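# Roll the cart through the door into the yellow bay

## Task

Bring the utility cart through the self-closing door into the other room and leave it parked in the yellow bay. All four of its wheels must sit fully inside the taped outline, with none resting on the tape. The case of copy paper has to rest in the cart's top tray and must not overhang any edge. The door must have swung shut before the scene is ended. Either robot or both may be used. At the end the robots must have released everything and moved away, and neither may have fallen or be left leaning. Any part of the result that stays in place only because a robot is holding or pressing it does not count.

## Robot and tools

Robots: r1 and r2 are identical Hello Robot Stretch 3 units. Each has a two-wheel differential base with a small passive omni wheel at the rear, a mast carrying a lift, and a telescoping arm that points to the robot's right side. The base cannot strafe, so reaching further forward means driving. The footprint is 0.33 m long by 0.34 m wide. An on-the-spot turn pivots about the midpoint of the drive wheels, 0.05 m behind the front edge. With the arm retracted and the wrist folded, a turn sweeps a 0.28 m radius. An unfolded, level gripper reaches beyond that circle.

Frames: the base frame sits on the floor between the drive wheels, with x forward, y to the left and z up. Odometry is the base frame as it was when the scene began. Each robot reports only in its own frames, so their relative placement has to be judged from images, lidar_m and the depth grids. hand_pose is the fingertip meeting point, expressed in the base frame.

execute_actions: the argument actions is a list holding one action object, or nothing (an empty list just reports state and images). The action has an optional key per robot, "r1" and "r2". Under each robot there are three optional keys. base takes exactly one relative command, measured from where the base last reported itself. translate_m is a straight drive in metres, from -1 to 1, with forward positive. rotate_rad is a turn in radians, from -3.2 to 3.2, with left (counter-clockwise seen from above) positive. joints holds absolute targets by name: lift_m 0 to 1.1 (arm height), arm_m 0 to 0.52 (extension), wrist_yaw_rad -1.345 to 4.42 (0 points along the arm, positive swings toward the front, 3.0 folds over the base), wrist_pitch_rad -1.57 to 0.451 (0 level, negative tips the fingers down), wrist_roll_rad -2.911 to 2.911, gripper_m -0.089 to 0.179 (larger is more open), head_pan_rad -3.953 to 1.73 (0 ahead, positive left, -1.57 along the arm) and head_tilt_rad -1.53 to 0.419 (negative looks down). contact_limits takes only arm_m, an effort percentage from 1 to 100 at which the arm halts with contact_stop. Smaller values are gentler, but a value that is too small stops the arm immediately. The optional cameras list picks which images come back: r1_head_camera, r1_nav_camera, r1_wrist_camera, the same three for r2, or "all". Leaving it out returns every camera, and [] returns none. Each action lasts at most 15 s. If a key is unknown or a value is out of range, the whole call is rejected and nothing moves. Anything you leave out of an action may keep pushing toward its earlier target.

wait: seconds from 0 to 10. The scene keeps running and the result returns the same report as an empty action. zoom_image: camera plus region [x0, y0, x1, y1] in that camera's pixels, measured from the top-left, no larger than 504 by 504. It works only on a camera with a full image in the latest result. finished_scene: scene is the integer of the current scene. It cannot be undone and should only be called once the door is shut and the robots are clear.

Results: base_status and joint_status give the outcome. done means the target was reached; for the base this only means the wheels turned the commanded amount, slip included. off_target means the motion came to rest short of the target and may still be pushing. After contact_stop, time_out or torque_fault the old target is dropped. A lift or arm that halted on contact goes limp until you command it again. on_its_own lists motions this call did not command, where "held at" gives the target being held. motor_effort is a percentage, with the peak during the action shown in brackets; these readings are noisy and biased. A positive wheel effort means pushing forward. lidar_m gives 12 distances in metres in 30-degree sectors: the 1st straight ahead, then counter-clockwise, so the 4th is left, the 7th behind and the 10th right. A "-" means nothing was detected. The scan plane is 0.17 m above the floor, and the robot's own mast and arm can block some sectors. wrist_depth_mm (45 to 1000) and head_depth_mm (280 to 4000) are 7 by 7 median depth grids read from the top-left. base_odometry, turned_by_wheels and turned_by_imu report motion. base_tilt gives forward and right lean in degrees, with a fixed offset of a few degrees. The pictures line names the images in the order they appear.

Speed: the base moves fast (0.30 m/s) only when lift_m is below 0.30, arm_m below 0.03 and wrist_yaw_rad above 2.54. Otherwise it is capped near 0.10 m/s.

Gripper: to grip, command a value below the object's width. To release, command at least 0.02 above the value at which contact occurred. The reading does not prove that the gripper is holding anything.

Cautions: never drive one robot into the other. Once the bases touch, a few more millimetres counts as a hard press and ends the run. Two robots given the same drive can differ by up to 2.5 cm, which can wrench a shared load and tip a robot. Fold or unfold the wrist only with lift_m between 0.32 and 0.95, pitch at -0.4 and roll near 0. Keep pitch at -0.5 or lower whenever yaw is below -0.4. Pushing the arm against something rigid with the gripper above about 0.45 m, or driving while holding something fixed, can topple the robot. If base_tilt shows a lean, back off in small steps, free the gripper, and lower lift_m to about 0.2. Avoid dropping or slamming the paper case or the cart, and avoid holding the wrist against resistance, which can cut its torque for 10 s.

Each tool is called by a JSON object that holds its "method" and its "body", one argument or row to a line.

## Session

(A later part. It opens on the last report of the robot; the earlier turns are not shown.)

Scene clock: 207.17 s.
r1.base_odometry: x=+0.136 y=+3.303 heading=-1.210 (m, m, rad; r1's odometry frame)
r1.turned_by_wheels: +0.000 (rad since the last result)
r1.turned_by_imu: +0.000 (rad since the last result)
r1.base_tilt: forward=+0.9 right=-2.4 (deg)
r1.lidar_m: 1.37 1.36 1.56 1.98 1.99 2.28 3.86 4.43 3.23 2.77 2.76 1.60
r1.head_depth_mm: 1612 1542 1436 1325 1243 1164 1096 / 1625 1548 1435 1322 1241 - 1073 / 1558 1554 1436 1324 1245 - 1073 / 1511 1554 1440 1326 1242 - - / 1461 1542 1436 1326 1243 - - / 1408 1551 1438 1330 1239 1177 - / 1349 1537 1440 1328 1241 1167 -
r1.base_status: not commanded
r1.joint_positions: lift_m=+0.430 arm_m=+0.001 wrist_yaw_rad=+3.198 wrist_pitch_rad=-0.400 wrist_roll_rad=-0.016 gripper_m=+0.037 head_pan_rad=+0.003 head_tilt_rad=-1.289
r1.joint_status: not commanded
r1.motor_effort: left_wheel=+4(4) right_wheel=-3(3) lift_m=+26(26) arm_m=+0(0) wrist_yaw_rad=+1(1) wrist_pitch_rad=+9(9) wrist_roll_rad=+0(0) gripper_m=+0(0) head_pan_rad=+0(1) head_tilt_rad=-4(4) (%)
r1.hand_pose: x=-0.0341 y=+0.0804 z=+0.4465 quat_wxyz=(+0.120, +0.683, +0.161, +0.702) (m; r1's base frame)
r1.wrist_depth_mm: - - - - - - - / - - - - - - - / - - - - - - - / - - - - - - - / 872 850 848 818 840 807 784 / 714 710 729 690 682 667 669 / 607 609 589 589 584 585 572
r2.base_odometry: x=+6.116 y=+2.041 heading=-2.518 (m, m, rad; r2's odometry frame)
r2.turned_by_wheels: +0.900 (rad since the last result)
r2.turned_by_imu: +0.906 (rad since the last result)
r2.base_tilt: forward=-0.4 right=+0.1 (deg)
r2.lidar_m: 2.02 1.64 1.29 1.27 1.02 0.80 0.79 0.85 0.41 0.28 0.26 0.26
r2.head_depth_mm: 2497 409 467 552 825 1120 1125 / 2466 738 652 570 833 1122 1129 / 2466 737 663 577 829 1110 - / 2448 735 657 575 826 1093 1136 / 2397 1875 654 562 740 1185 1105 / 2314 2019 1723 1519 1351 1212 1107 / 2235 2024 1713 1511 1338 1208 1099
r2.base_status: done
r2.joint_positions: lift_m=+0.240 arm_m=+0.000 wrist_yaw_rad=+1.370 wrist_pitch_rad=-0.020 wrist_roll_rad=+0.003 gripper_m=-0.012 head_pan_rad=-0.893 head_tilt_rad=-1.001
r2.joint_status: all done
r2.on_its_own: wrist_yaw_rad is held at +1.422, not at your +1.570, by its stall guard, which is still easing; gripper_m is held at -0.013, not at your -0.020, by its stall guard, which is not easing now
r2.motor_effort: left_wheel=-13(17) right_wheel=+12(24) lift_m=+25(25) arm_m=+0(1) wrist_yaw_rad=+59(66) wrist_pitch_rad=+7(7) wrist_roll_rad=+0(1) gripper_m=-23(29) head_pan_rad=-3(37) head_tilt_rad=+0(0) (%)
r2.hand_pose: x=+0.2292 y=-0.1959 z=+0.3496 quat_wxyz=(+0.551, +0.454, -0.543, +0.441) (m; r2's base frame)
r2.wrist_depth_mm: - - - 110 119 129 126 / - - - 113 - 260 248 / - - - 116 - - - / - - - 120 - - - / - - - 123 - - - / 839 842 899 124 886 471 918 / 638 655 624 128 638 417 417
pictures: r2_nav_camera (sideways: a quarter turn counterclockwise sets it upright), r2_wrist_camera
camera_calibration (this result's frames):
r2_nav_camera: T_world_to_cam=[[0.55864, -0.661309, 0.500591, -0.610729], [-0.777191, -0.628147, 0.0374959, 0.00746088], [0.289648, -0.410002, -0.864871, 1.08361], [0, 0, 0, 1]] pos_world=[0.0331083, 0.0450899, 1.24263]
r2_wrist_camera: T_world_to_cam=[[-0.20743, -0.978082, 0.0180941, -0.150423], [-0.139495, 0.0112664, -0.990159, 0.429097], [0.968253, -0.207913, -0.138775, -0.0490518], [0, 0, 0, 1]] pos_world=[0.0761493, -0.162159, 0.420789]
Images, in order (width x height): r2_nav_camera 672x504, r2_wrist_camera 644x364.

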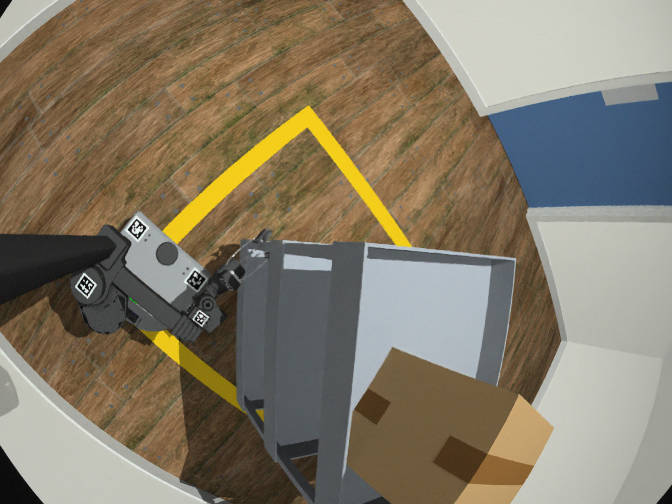

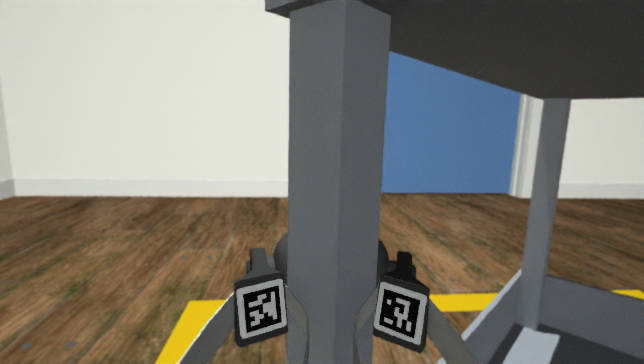

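{"method": "execute_actions", "body": {
  "actions": [
    {"r2":{"joints":{"gripper_m":0.12,"wrist_yaw_rad":1.37}}}
  ],
  "cameras": []
}}

{"method": "execute_actions", "body": {
  "actions": [
    {"r2":{"base":{"translate_m":0.3},"joints":{"head_pan_rad":-1.4}}}
  ],
  "cameras": ["r2_nav_camera","r2_wrist_camera"]
}}

Scene clock: 211.13 s.
r1.base_odometry: x=+0.136 y=+3.303 heading=-1.210 (m, m, rad; r1's odometry frame)
r1.turned_by_wheels: +0.000 (rad since the last result)
r1.turned_by_imu: +0.001 (rad since the last result)
r1.base_tilt: forward=+0.8 right=-2.4 (deg)
r1.lidar_m: 1.37 1.36 1.56 1.99 1.98 2.27 3.84 4.42 3.23 2.77 2.77 1.61
r1.head_depth_mm: 1627 1559 1421 1324 1242 1153 1094 / 1611 1543 1432 1323 1242 - 1073 / 1570 1559 1424 1324 1243 - 1080 / 1491 1551 1423 1326 1240 - - / 1452 1549 1431 1336 1241 - - / 1404 1550 1431 1324 1241 1181 - / 1343 1540 1440 1337 1248 1166 -
r1.base_status: not commanded
r1.joint_positions: lift_m=+0.430 arm_m=+0.001 wrist_yaw_rad=+3.198 wrist_pitch_rad=-0.400 wrist_roll_rad=-0.016 gripper_m=+0.037 head_pan_rad=+0.003 head_tilt_rad=-1.289
r1.joint_status: not commanded
r1.motor_effort: left_wheel=+4(4) right_wheel=-3(3) lift_m=+26(26) arm_m=+0(0) wrist_yaw_rad=+1(2) wrist_pitch_rad=+9(9) wrist_roll_rad=+0(0) gripper_m=+0(1) head_pan_rad=+1(0) head_tilt_rad=-4(4) (%)
r1.hand_pose: x=-0.0341 y=+0.0804 z=+0.4465 quat_wxyz=(+0.120, +0.683, +0.161, +0.702) (m; r1's base frame)
r1.wrist_depth_mm: - - - - - - - / - - - - - - - / - - - - - - - / - - - - - - - / 875 854 840 826 847 811 793 / 715 705 724 692 682 673 674 / 603 601 589 587 583 579 568
r2.base_odometry: x=+6.116 y=+2.041 heading=-2.518 (m, m, rad; r2's odometry frame)
r2.turned_by_wheels: +0.000 (rad since the last result)
r2.turned_by_imu: +0.001 (rad since the last result)
r2.base_tilt: forward=-0.2 right=+0.2 (deg)
r2.lidar_m: 2.02 1.64 1.29 1.27 1.03 0.80 0.79 0.86 0.41 0.28 0.26 0.26
r2.head_depth_mm: 2487 408 469 551 822 1127 1115 / 2470 740 649 570 832 1113 1136 / 2442 738 661 579 830 1113 - / 2441 737 658 576 829 1090 1140 / 2422 1894 655 563 739 1178 1104 / 2346 2010 1739 1506 1354 1208 1109 / 2228 2024 1716 1514 1348 1214 1106
r2.base_status: not commanded
r2.joint_positions: lift_m=+0.240 arm_m=+0.000 wrist_yaw_rad=+1.368 wrist_pitch_rad=-0.020 wrist_roll_rad=+0.003 gripper_m=+0.120 head_pan_rad=-0.893 head_tilt_rad=-1.001
r2.joint_status: all done
r2.motor_effort: left_wheel=-6(6) right_wheel=+3(4) lift_m=+25(24) arm_m=+0(0) wrist_yaw_rad=+3(18) wrist_pitch_rad=+7(7) wrist_roll_rad=+0(0) gripper_m=+0(96) head_pan_rad=-3(3) head_tilt_rad=+0(0) (%)
r2.hand_pose: x=+0.2291 y=-0.1965 z=+0.3496 quat_wxyz=(+0.552, +0.453, -0.544, +0.441) (m; r2's base frame)
r2.wrist_depth_mm: - - - 111 120 129 127 / - - - 113 - 260 250 / - - - 116 - - - / - - - 119 - - - / - - - 123 - - - / 840 887 854 127 848 448 887 / 644 610 655 131 640 - 418
pictures: none
No camera images: the call's "cameras" was empty. Leave "cameras" out to get every camera's image.

Scene clock: 215.10 s.
r1.base_odometry: x=+0.136 y=+3.303 heading=-1.210 (m, m, rad; r1's odometry frame)
r1.turned_by_wheels: +0.000 (rad since the last result)
r1.turned_by_imu: +0.001 (rad since the last result)
r1.base_tilt: forward=+0.8 right=-2.5 (deg)
r1.lidar_m: 1.37 1.36 1.56 1.99 1.99 2.26 3.86 4.42 3.25 2.77 2.77 1.60
r1.head_depth_mm: 1622 1537 1423 1327 1238 1166 1090 / 1626 1543 1423 1328 1247 - 1083 / 1569 1551 1440 1326 1251 - 1072 / 1503 1552 1436 1329 1230 - - / 1440 1541 1437 1337 1243 - - / 1410 1544 1445 1335 1244 1182 - / 1348 1532 1430 1331 1244 1169 -
r1.base_status: not commanded
r1.joint_positions: lift_m=+0.430 arm_m=+0.001 wrist_yaw_rad=+3.198 wrist_pitch_rad=-0.400 wrist_roll_rad=-0.016 gripper_m=+0.037 head_pan_rad=+0.003 head_tilt_rad=-1.289
r1.joint_status: not commanded
r1.motor_effort: left_wheel=+4(4) right_wheel=-3(3) lift_m=+26(26) arm_m=+0(0) wrist_yaw_rad=+1(1) wrist_pitch_rad=+9(9) wrist_roll_rad=+0(0) gripper_m=-1(0) head_pan_rad=+0(0) head_tilt_rad=-4(3) (%)
r1.hand_pose: x=-0.0341 y=+0.0804 z=+0.4465 quat_wxyz=(+0.120, +0.683, +0.161, +0.702) (m; r1's base frame)
r1.wrist_depth_mm: - - - - - - - / - - - - - - - / - - - - - - - / - - - - - - - / 864 852 843 830 842 795 804 / 716 705 728 691 686 671 659 / 613 607 592 591 584 580 574
r2.base_odometry: x=+5.873 y=+1.866 heading=-2.518 (m, m, rad; r2's odometry frame)
r2.turned_by_wheels: +0.000 (rad since the last result)
r2.turned_by_imu: +0.001 (rad since the last result)
r2.base_tilt: forward=-0.5 right=+0.3 (deg)
r2.lidar_m: 1.72 1.59 1.26 1.24 1.33 1.11 1.09 0.28 0.19 0.18 0.18 1.74
r2.head_depth_mm: 2454 330 346 419 490 789 1122 / 2469 719 384 463 514 785 1142 / 2427 722 661 558 514 778 - / 2446 713 659 574 511 780 - / 2420 710 653 572 509 789 1110 / 2413 1987 1625 551 491 1184 1102 / 2385 2011 1711 1513 1312 1206 1099
r2.base_status: done
r2.joint_positions: lift_m=+0.240 arm_m=+0.000 wrist_yaw_rad=+1.365 wrist_pitch_rad=-0.024 wrist_roll_rad=+0.003 gripper_m=+0.120 head_pan_rad=-1.394 head_tilt_rad=-1.000
r2.joint_status: all done
r2.motor_effort: left_wheel=-4(14) right_wheel=+8(37) lift_m=+24(24) arm_m=+0(0) wrist_yaw_rad=+5(44) wrist_pitch_rad=+8(8) wrist_roll_rad=+0(0) gripper_m=+0(6) head_pan_rad=-3(30) head_tilt_rad=-1(0) (%)
r2.hand_pose: x=+0.2288 y=-0.1973 z=+0.3486 quat_wxyz=(+0.554, +0.453, -0.544, +0.439) (m; r2's base frame)
r2.wrist_depth_mm: - - - 58 - - - / - - - 59 - - - / - - - 60 - - - / - - - 61 - 46 - / - - - 62 - 47 - / 817 900 872 63 45 48 898 / 634 598 649 64 46 49 674
pictures: r2_nav_camera (sideways: a quarter turn counterclockwise sets it upright), r2_wrist_camera
camera_calibration (this result's frames):
r2_nav_camera: T_world_to_cam=[[0.172547, -0.848038, 0.501057, -0.608981], [-0.98333, -0.177919, 0.037497, 0.0087169], [0.0573488, -0.499175, -0.864601, 1.08468], [0, 0, 0, 1]] pos_world=[0.051444, 0.0265576, 1.24262]
r2_wrist_camera: T_world_to_cam=[[-0.212994, -0.976885, 0.0181276, -0.150383], [-0.143299, 0.0128804, -0.989596, 0.429037], [0.966488, -0.213375, -0.14273, -0.0483835], [0, 0, 0, 1]] pos_world=[0.076212, -0.162757, 0.420394]
Images, in order (width x height): r2_nav_camera 672x504, r2_wrist_camera 644x364.

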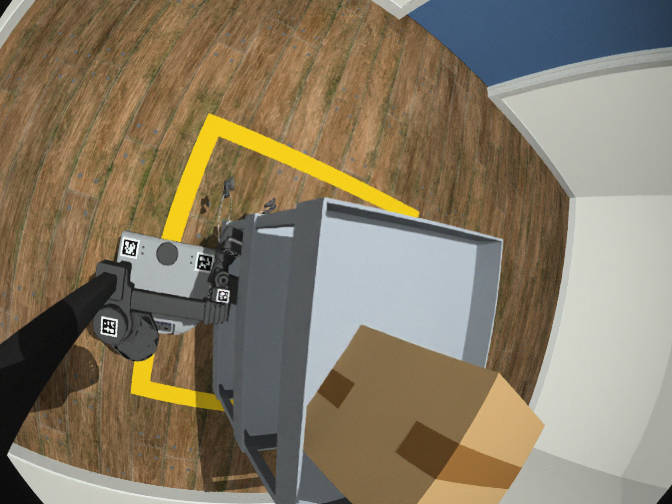

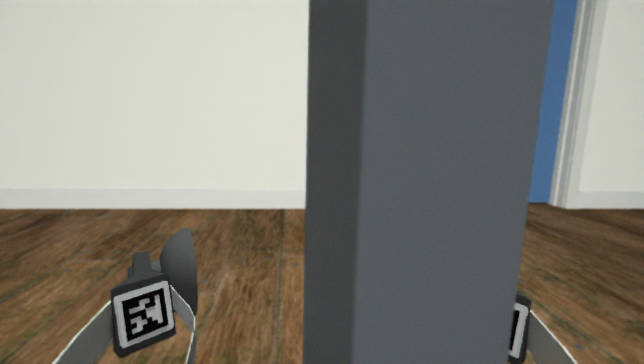

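{"method": "execute_actions", "body": {
  "actions": [
    {"r2":{"base":{"translate_m":0.14},"joints":{"arm_m":0.1}}}
  ],
  "cameras": []
}}

{"method": "execute_actions", "body": {
  "actions": [
    {"r2":{"base":{"translate_m":-0.15}}}
  ],
  "cameras": []
}}

{"method": "execute_actions", "body": {
  "actions": [
    {"r2":{"joints":{"arm_m":0,"wrist_yaw_rad":1.9,"gripper_m":0.03}}}
  ],
  "cameras": ["r2_nav_camera","r2_wrist_camera"]
}}

Scene clock: 220.57 s.
r1.base_odometry: x=+0.136 y=+3.303 heading=-1.210 (m, m, rad; r1's odometry frame)
r1.turned_by_wheels: +0.000 (rad since the last result)
r1.turned_by_imu: +0.001 (rad since the last result)
r1.base_tilt: forward=+1.0 right=-2.5 (deg)
r1.lidar_m: 1.37 1.36 1.56 1.99 1.98 2.27 3.86 4.43 3.25 2.77 2.77 1.61
r1.head_depth_mm: 1628 1558 1437 1334 1242 1163 1097 / 1632 1533 1437 1333 1239 - 1074 / 1563 1549 1429 1323 1240 - 1069 / 1510 1543 1426 1330 1247 - - / 1445 1553 1430 1331 1232 - - / 1407 1544 1432 1332 1244 1174 - / 1340 1534 1429 1333 1242 1165 -
r1.base_status: not commanded
r1.joint_positions: lift_m=+0.430 arm_m=+0.001 wrist_yaw_rad=+3.198 wrist_pitch_rad=-0.400 wrist_roll_rad=-0.016 gripper_m=+0.037 head_pan_rad=+0.003 head_tilt_rad=-1.289
r1.joint_status: not commanded
r1.motor_effort: left_wheel=+3(3) right_wheel=-2(2) lift_m=+26(26) arm_m=-1(0) wrist_yaw_rad=+1(1) wrist_pitch_rad=+9(9) wrist_roll_rad=+0(0) gripper_m=+0(1) head_pan_rad=+0(0) head_tilt_rad=-4(4) (%)
r1.hand_pose: x=-0.0341 y=+0.0804 z=+0.4465 quat_wxyz=(+0.120, +0.683, +0.161, +0.702) (m; r1's base frame)
r1.wrist_depth_mm: - - - - - - - / - - - - - - - / - - - - - - - / - - - - - - - / 863 864 845 823 843 814 788 / 705 699 724 685 682 672 655 / 610 602 585 588 580 578 575
r2.base_odometry: x=+5.759 y=+1.784 heading=-2.519 (m, m, rad; r2's odometry frame)
r2.turned_by_wheels: +0.000 (rad since the last result)
r2.turned_by_imu: +0.000 (rad since the last result)
r2.base_tilt: forward=-0.4 right=+0.3 (deg)
r2.lidar_m: 1.58 1.58 1.24 1.22 1.32 1.25 1.23 0.37 0.28 0.28 0.29 1.60
r2.head_depth_mm: 2485 391 451 531 823 1072 1121 / 2483 733 515 569 834 1094 1150 / 2456 749 661 578 831 1170 - / 2455 751 657 576 840 1192 - / 2404 2007 628 571 834 1197 1106 / 2429 2002 1723 1426 1340 1217 1109 / 2385 2011 1729 1499 1347 1199 1098
r2.base_status: done
r2.joint_positions: lift_m=+0.240 arm_m=+0.100 wrist_yaw_rad=+1.269 wrist_pitch_rad=-0.022 wrist_roll_rad=+0.003 gripper_m=+0.120 head_pan_rad=-1.394 head_tilt_rad=-1.000
r2.joint_status: all done
r2.on_its_own: wrist_yaw_rad is held at +1.286, not at your +1.370, by its stall guard, which is not easing now; wrist_yaw_rad is at rest, and its effort (+19) is outside its rest range (-12 to +12)
r2.motor_effort: left_wheel=-10(35) right_wheel=+10(42) lift_m=+27(27) arm_m=+3(13) wrist_yaw_rad=+19(93) wrist_pitch_rad=+8(8) wrist_roll_rad=+0(1) gripper_m=-3(13) head_pan_rad=-3(3) head_tilt_rad=+0(1) (%)
r2.hand_pose: x=+0.2228 y=-0.3205 z=+0.3490 quat_wxyz=(+0.573, +0.426, -0.565, +0.412) (m; r2's base frame)
r2.wrist_depth_mm: - - - - - - - / - - - - - - - / - - - - - - - / - - - - - 46 - / - - - - - 47 - / 837 894 867 419 46 48 909 / 649 613 657 334 46 49 686
pictures: none
No camera images: the call's "cameras" was empty. Leave "cameras" out to get every camera's image.

Scene clock: 223.03 s.
r1.base_odometry: x=+0.136 y=+3.303 heading=-1.210 (m, m, rad; r1's odometry frame)
r1.turned_by_wheels: +0.000 (rad since the last result)
r1.turned_by_imu: +0.000 (rad since the last result)
r1.base_tilt: forward=+0.9 right=-2.4 (deg)
r1.lidar_m: 1.37 1.35 1.56 1.99 1.98 2.28 3.84 4.42 3.25 2.77 2.77 1.60
r1.head_depth_mm: 1631 1557 1424 1328 1245 1173 1097 / 1634 1547 1422 1333 1236 - 1071 / 1564 1538 1433 1325 1242 - 1071 / 1503 1545 1422 1325 1241 - - / 1450 1548 1425 1333 1248 - - / 1399 1558 1430 1331 1247 1174 - / 1352 1532 1435 1336 1247 1168 -
r1.base_status: not commanded
r1.joint_positions: lift_m=+0.430 arm_m=+0.001 wrist_yaw_rad=+3.198 wrist_pitch_rad=-0.400 wrist_roll_rad=-0.016 gripper_m=+0.037 head_pan_rad=+0.003 head_tilt_rad=-1.289
r1.joint_status: not commanded
r1.motor_effort: left_wheel=+4(3) right_wheel=-4(4) lift_m=+26(26) arm_m=-1(0) wrist_yaw_rad=+1(0) wrist_pitch_rad=+9(9) wrist_roll_rad=+0(0) gripper_m=-2(0) head_pan_rad=+0(0) head_tilt_rad=-4(4) (%)
r1.hand_pose: x=-0.0341 y=+0.0804 z=+0.4465 quat_wxyz=(+0.120, +0.683, +0.161, +0.702) (m; r1's base frame)
r1.wrist_depth_mm: - - - - - - - / - - - - - - - / - - - - - - - / - - - - - - - / 861 853 858 837 844 810 783 / 715 708 731 688 682 681 662 / 606 609 588 593 584 572 573
r2.base_odometry: x=+5.881 y=+1.872 heading=-2.519 (m, m, rad; r2's odometry frame)
r2.turned_by_wheels: +0.000 (rad since the last result)
r2.turned_by_imu: -0.001 (rad since the last result)
r2.base_tilt: forward=-0.3 right=+0.2 (deg)
r2.lidar_m: 1.73 1.60 1.25 1.24 1.33 1.10 1.08 0.37 0.28 0.27 0.29 1.75
r2.head_depth_mm: 396 331 348 541 825 1011 1122 / 394 344 385 468 833 1093 1143 / 393 362 433 506 830 1173 - / 389 402 491 565 844 1187 - / 2405 722 640 575 861 1183 1109 / 2425 740 653 579 862 1184 1104 / 2395 1910 631 577 871 1208 1101
r2.base_status: done
r2.joint_positions: lift_m=+0.240 arm_m=+0.100 wrist_yaw_rad=+1.284 wrist_pitch_rad=-0.022 wrist_roll_rad=+0.003 gripper_m=+0.120 head_pan_rad=-1.394 head_tilt_rad=-1.000
r2.joint_status: not commanded
r2.on_its_own: wrist_yaw_rad is held at +1.286, not at your +1.370, by its stall guard, which is not easing now
r2.motor_effort: left_wheel=-6(16) right_wheel=+2(4) lift_m=+27(26) arm_m=+4(3) wrist_yaw_rad=+2(18) wrist_pitch_rad=+8(7) wrist_roll_rad=+0(0) gripper_m=+0(3) head_pan_rad=-3(2) head_tilt_rad=-1(0) (%)
r2.hand_pose: x=+0.2238 y=-0.3170 z=+0.3490 quat_wxyz=(+0.570, +0.430, -0.562, +0.416) (m; r2's base frame)
r2.wrist_depth_mm: - - - 137 134 131 129 / - - - 200 - - 257 / - - - - - - - / - - - - - - - / - - - - - - - / 831 903 837 835 886 923 893 / 643 606 652 631 671 - 679
pictures: none
No camera images: the call's "cameras" was empty. Leave "cameras" out to get every camera's image.

Scene clock: 225.00 s.
r1.base_odometry: x=+0.136 y=+3.303 heading=-1.210 (m, m, rad; r1's odometry frame)
r1.turned_by_wheels: +0.000 (rad since the last result)
r1.turned_by_imu: +0.000 (rad since the last result)
r1.base_tilt: forward=+0.9 right=-2.4 (deg)
r1.lidar_m: 1.37 1.35 1.57 1.99 1.99 2.28 3.86 4.43 3.22 2.77 2.77 1.60
r1.head_depth_mm: 1632 1558 1431 1338 1237 1156 1099 / 1622 1557 1436 1331 1241 - 1072 / 1554 1550 1434 1330 1240 - 1071 / 1498 1553 1440 1332 1245 - - / 1448 1555 1426 1330 1246 - - / 1404 1548 1439 1338 1239 1178 - / 1350 1530 1428 1325 1244 1164 -
r1.base_status: not commanded
r1.joint_positions: lift_m=+0.430 arm_m=+0.001 wrist_yaw_rad=+3.198 wrist_pitch_rad=-0.400 wrist_roll_rad=-0.016 gripper_m=+0.037 head_pan_rad=+0.003 head_tilt_rad=-1.289
r1.joint_status: not commanded
r1.motor_effort: left_wheel=+4(4) right_wheel=-3(3) lift_m=+26(26) arm_m=-1(0) wrist_yaw_rad=+1(1) wrist_pitch_rad=+9(9) wrist_roll_rad=+0(0) gripper_m=-1(1) head_pan_rad=+0(0) head_tilt_rad=-4(4) (%)
r1.hand_pose: x=-0.0341 y=+0.0804 z=+0.4465 quat_wxyz=(+0.120, +0.683, +0.161, +0.702) (m; r1's base frame)
r1.wrist_depth_mm: - - - - - - - / - - - - - - - / - - - - - - - / - - - - - - - / 864 840 852 831 841 803 792 / 712 711 729 690 681 674 660 / 608 607 589 590 576 578 571
r2.base_odometry: x=+5.881 y=+1.872 heading=-2.519 (m, m, rad; r2's odometry frame)
r2.turned_by_wheels: +0.000 (rad since the last result)
r2.turned_by_imu: +0.000 (rad since the last result)
r2.base_tilt: forward=-0.4 right=+0.2 (deg)
r2.lidar_m: 1.73 1.60 1.26 1.24 1.33 1.10 1.08 0.37 0.28 0.27 0.29 1.75
r2.head_depth_mm: 395 330 347 537 824 1000 1125 / 395 341 384 465 832 1085 1142 / 392 360 431 502 831 1096 - / 390 401 491 566 837 1127 - / 2438 727 629 573 851 1179 1091 / 2417 743 649 573 860 1184 1106 / 2369 1907 636 577 867 1215 1105
r2.base_status: not commanded
r2.joint_positions: lift_m=+0.240 arm_m=+0.000 wrist_yaw_rad=+1.899 wrist_pitch_rad=-0.022 wrist_roll_rad=+0.003 gripper_m=+0.030 head_pan_rad=-1.394 head_tilt_rad=-1.000
r2.joint_status: all done
r2.motor_effort: left_wheel=-4(6) right_wheel=+2(2) lift_m=+27(27) arm_m=-4(3) wrist_yaw_rad=+2(4) wrist_pitch_rad=+7(7) wrist_roll_rad=+0(1) gripper_m=+0(97) head_pan_rad=-2(2) head_tilt_rad=-1(1) (%)
r2.hand_pose: x=+0.2207 y=-0.0631 z=+0.3490 quat_wxyz=(+0.418, +0.580, -0.406, +0.570) (m; r2's base frame)
r2.wrist_depth_mm: - - - - - - - / - - - - - - - / - - - - - - - / - - - - - - - / - - - - - - - / 832 839 906 854 926 889 902 / 636 646 626 656 630 680 679
pictures: r2_nav_camera (sideways: a quarter turn counterclockwise sets it upright), r2_wrist_camera
camera_calibration (this result's frames):
r2_nav_camera: T_world_to_cam=[[0.172499, -0.84777, 0.501527, -0.609593], [-0.983334, -0.177899, 0.0374981, 0.0087155], [0.0574315, -0.499637, -0.864329, 1.08433], [0, 0, 0, 1]] pos_world=[0.0514497, 0.0265259, 1.24261]
r2_wrist_camera: T_world_to_cam=[[0.313883, -0.949292, 0.0179774, -0.135419], [-0.127956, -0.0610548, -0.989899, 0.418636], [0.9408, 0.308412, -0.140631, 0.0260196], [0, 0, 0, 1]] pos_world=[0.0715932, -0.111017, 0.420501]
Images, in order (width x height): r2_nav_camera 672x504, r2_wrist_camera 644x364.

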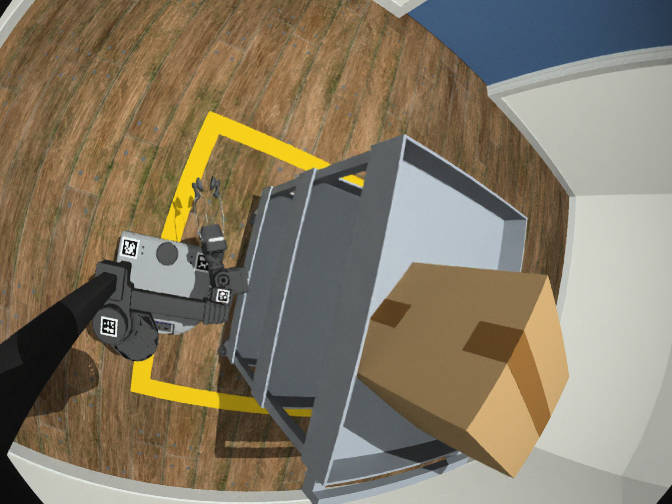

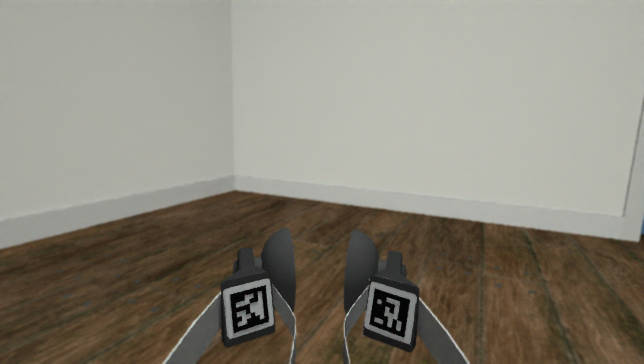

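{"method": "execute_actions", "body": {
  "actions": [
    {"r2":{"base":{"translate_m":0.95},"joints":{"head_pan_rad":-2.6,"head_tilt_rad":-0.8}}}
  ],
  "cameras": ["r2_nav_camera","r2_head_camera"]
}}

Scene clock: 237.47 s.
r1.base_odometry: x=+0.136 y=+3.303 heading=-1.210 (m, m, rad; r1's odometry frame)
r1.turned_by_wheels: +0.000 (rad since the last result)
r1.turned_by_imu: +0.002 (rad since the last result)
r1.base_tilt: forward=+1.0 right=-2.4 (deg)
r1.lidar_m: 1.37 1.36 1.56 1.98 1.98 2.27 3.84 4.43 3.25 2.77 2.77 1.61
r1.head_depth_mm: 1628 1541 1431 1332 1241 1168 1094 / 1622 1543 1424 1334 1239 - 1069 / 1548 1563 1440 1320 1235 - 1079 / 1492 1548 1432 1328 1240 - - / 1446 1535 1432 1338 1244 - - / 1405 1549 1433 1332 1254 1176 - / 1348 1530 1432 1320 1239 1163 -
r1.base_status: not commanded
r1.joint_positions: lift_m=+0.430 arm_m=+0.001 wrist_yaw_rad=+3.198 wrist_pitch_rad=-0.400 wrist_roll_rad=-0.016 gripper_m=+0.037 head_pan_rad=+0.003 head_tilt_rad=-1.289
r1.joint_status: not commanded
r1.motor_effort: left_wheel=+4(3) right_wheel=-4(3) lift_m=+26(26) arm_m=+0(0) wrist_yaw_rad=+1(1) wrist_pitch_rad=+9(9) wrist_roll_rad=+1(0) gripper_m=-1(1) head_pan_rad=-1(0) head_tilt_rad=-4(4) (%)
r1.hand_pose: x=-0.0341 y=+0.0804 z=+0.4465 quat_wxyz=(+0.120, +0.683, +0.161, +0.702) (m; r1's base frame)
r1.wrist_depth_mm: - - - - - - - / - - - - - - - / - - - - - - - / - - - - - - - / 871 838 833 829 835 799 786 / 714 703 721 691 678 675 658 / 605 603 590 587 579 579 568
r2.base_odometry: x=+5.109 y=+1.318 heading=-2.519 (m, m, rad; r2's odometry frame)
r2.turned_by_wheels: +0.000 (rad since the last result)
r2.turned_by_imu: +0.005 (rad since the last result)
r2.base_tilt: forward=-0.5 right=+0.2 (deg)
r2.lidar_m: 0.78 0.84 1.15 1.14 1.22 1.83 1.05 0.72 0.97 2.18 1.01 0.79
r2.head_depth_mm: 1794 2023 2170 1806 1530 1320 1156 / 893 1006 1444 1721 1521 1310 1177 / 848 969 1162 1469 1481 1314 1151 / 908 1007 874 1130 1414 1304 1166 / 2233 1088 1306 1228 1436 1307 1151 / 2536 1035 1298 1431 1507 1286 1144 / 2792 2609 2103 1762 1499 1287 1132
r2.base_status: done
r2.joint_positions: lift_m=+0.240 arm_m=+0.000 wrist_yaw_rad=+1.899 wrist_pitch_rad=-0.022 wrist_roll_rad=+0.003 gripper_m=+0.030 head_pan_rad=-2.593 head_tilt_rad=-0.804
r2.joint_status: all done
r2.motor_effort: left_wheel=-3(5) right_wheel=+2(7) lift_m=+26(26) arm_m=-4(3) wrist_yaw_rad=+2(2) wrist_pitch_rad=+8(8) wrist_roll_rad=+0(0) gripper_m=+0(1) head_pan_rad=-3(41) head_tilt_rad=+2(20) (%)
r2.hand_pose: x=+0.2207 y=-0.0631 z=+0.3490 quat_wxyz=(+0.418, +0.580, -0.406, +0.570) (m; r2's base frame)
r2.wrist_depth_mm: - 944 799 713 637 586 535 / - 952 848 728 662 588 543 / - - 852 758 682 595 562 / - - 866 785 686 611 562 / - - 897 792 703 633 569 / 827 845 895 784 695 642 579 / 644 645 619 649 636 634 581
pictures: r2_head_camera (sideways: a quarter turn clockwise sets it upright), r2_nav_camera (sideways: a quarter turn counterclockwise sets it upright)
camera_calibration (this result's frames):
r2_head_camera: T_world_to_cam=[[0.624474, 0.391367, -0.675917, 0.893624], [0.504364, -0.862836, -0.0336181, 0.0413273], [-0.596363, -0.319915, -0.73621, 0.924048], [0, 0, 0, 1]] pos_world=[-0.0278204, -0.0184591, 1.2857]
r2_nav_camera: T_world_to_cam=[[-0.629707, -0.409034, 0.660424, -0.811714], [-0.516652, 0.855388, 0.037163, 0.00629543], [-0.58012, -0.317808, -0.749973, 0.939543], [0, 0, 0, 1]] pos_world=[0.0371583, -0.0388095, 1.24047]
Images, in order (width x height): r2_head_camera 896x504, r2_nav_camera 672x504.

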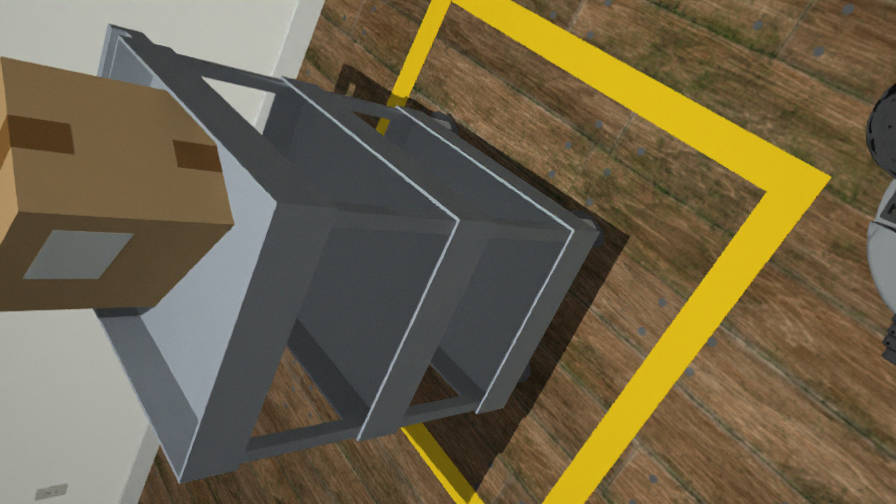

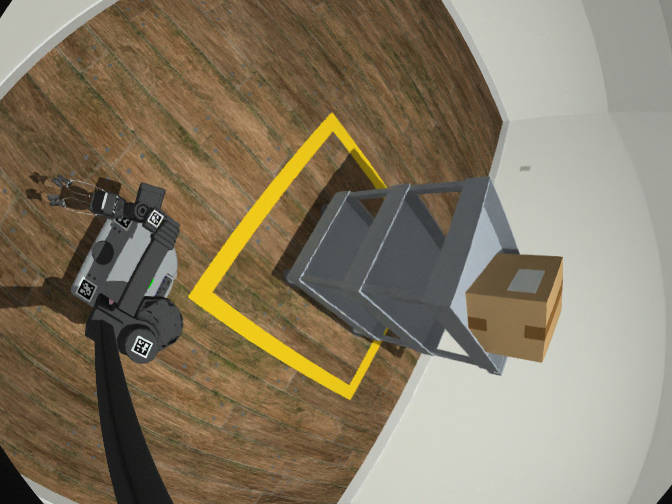

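{"method": "finished_scene", "body": {
  "scene": 2
}}

The scene is finished: the task was done.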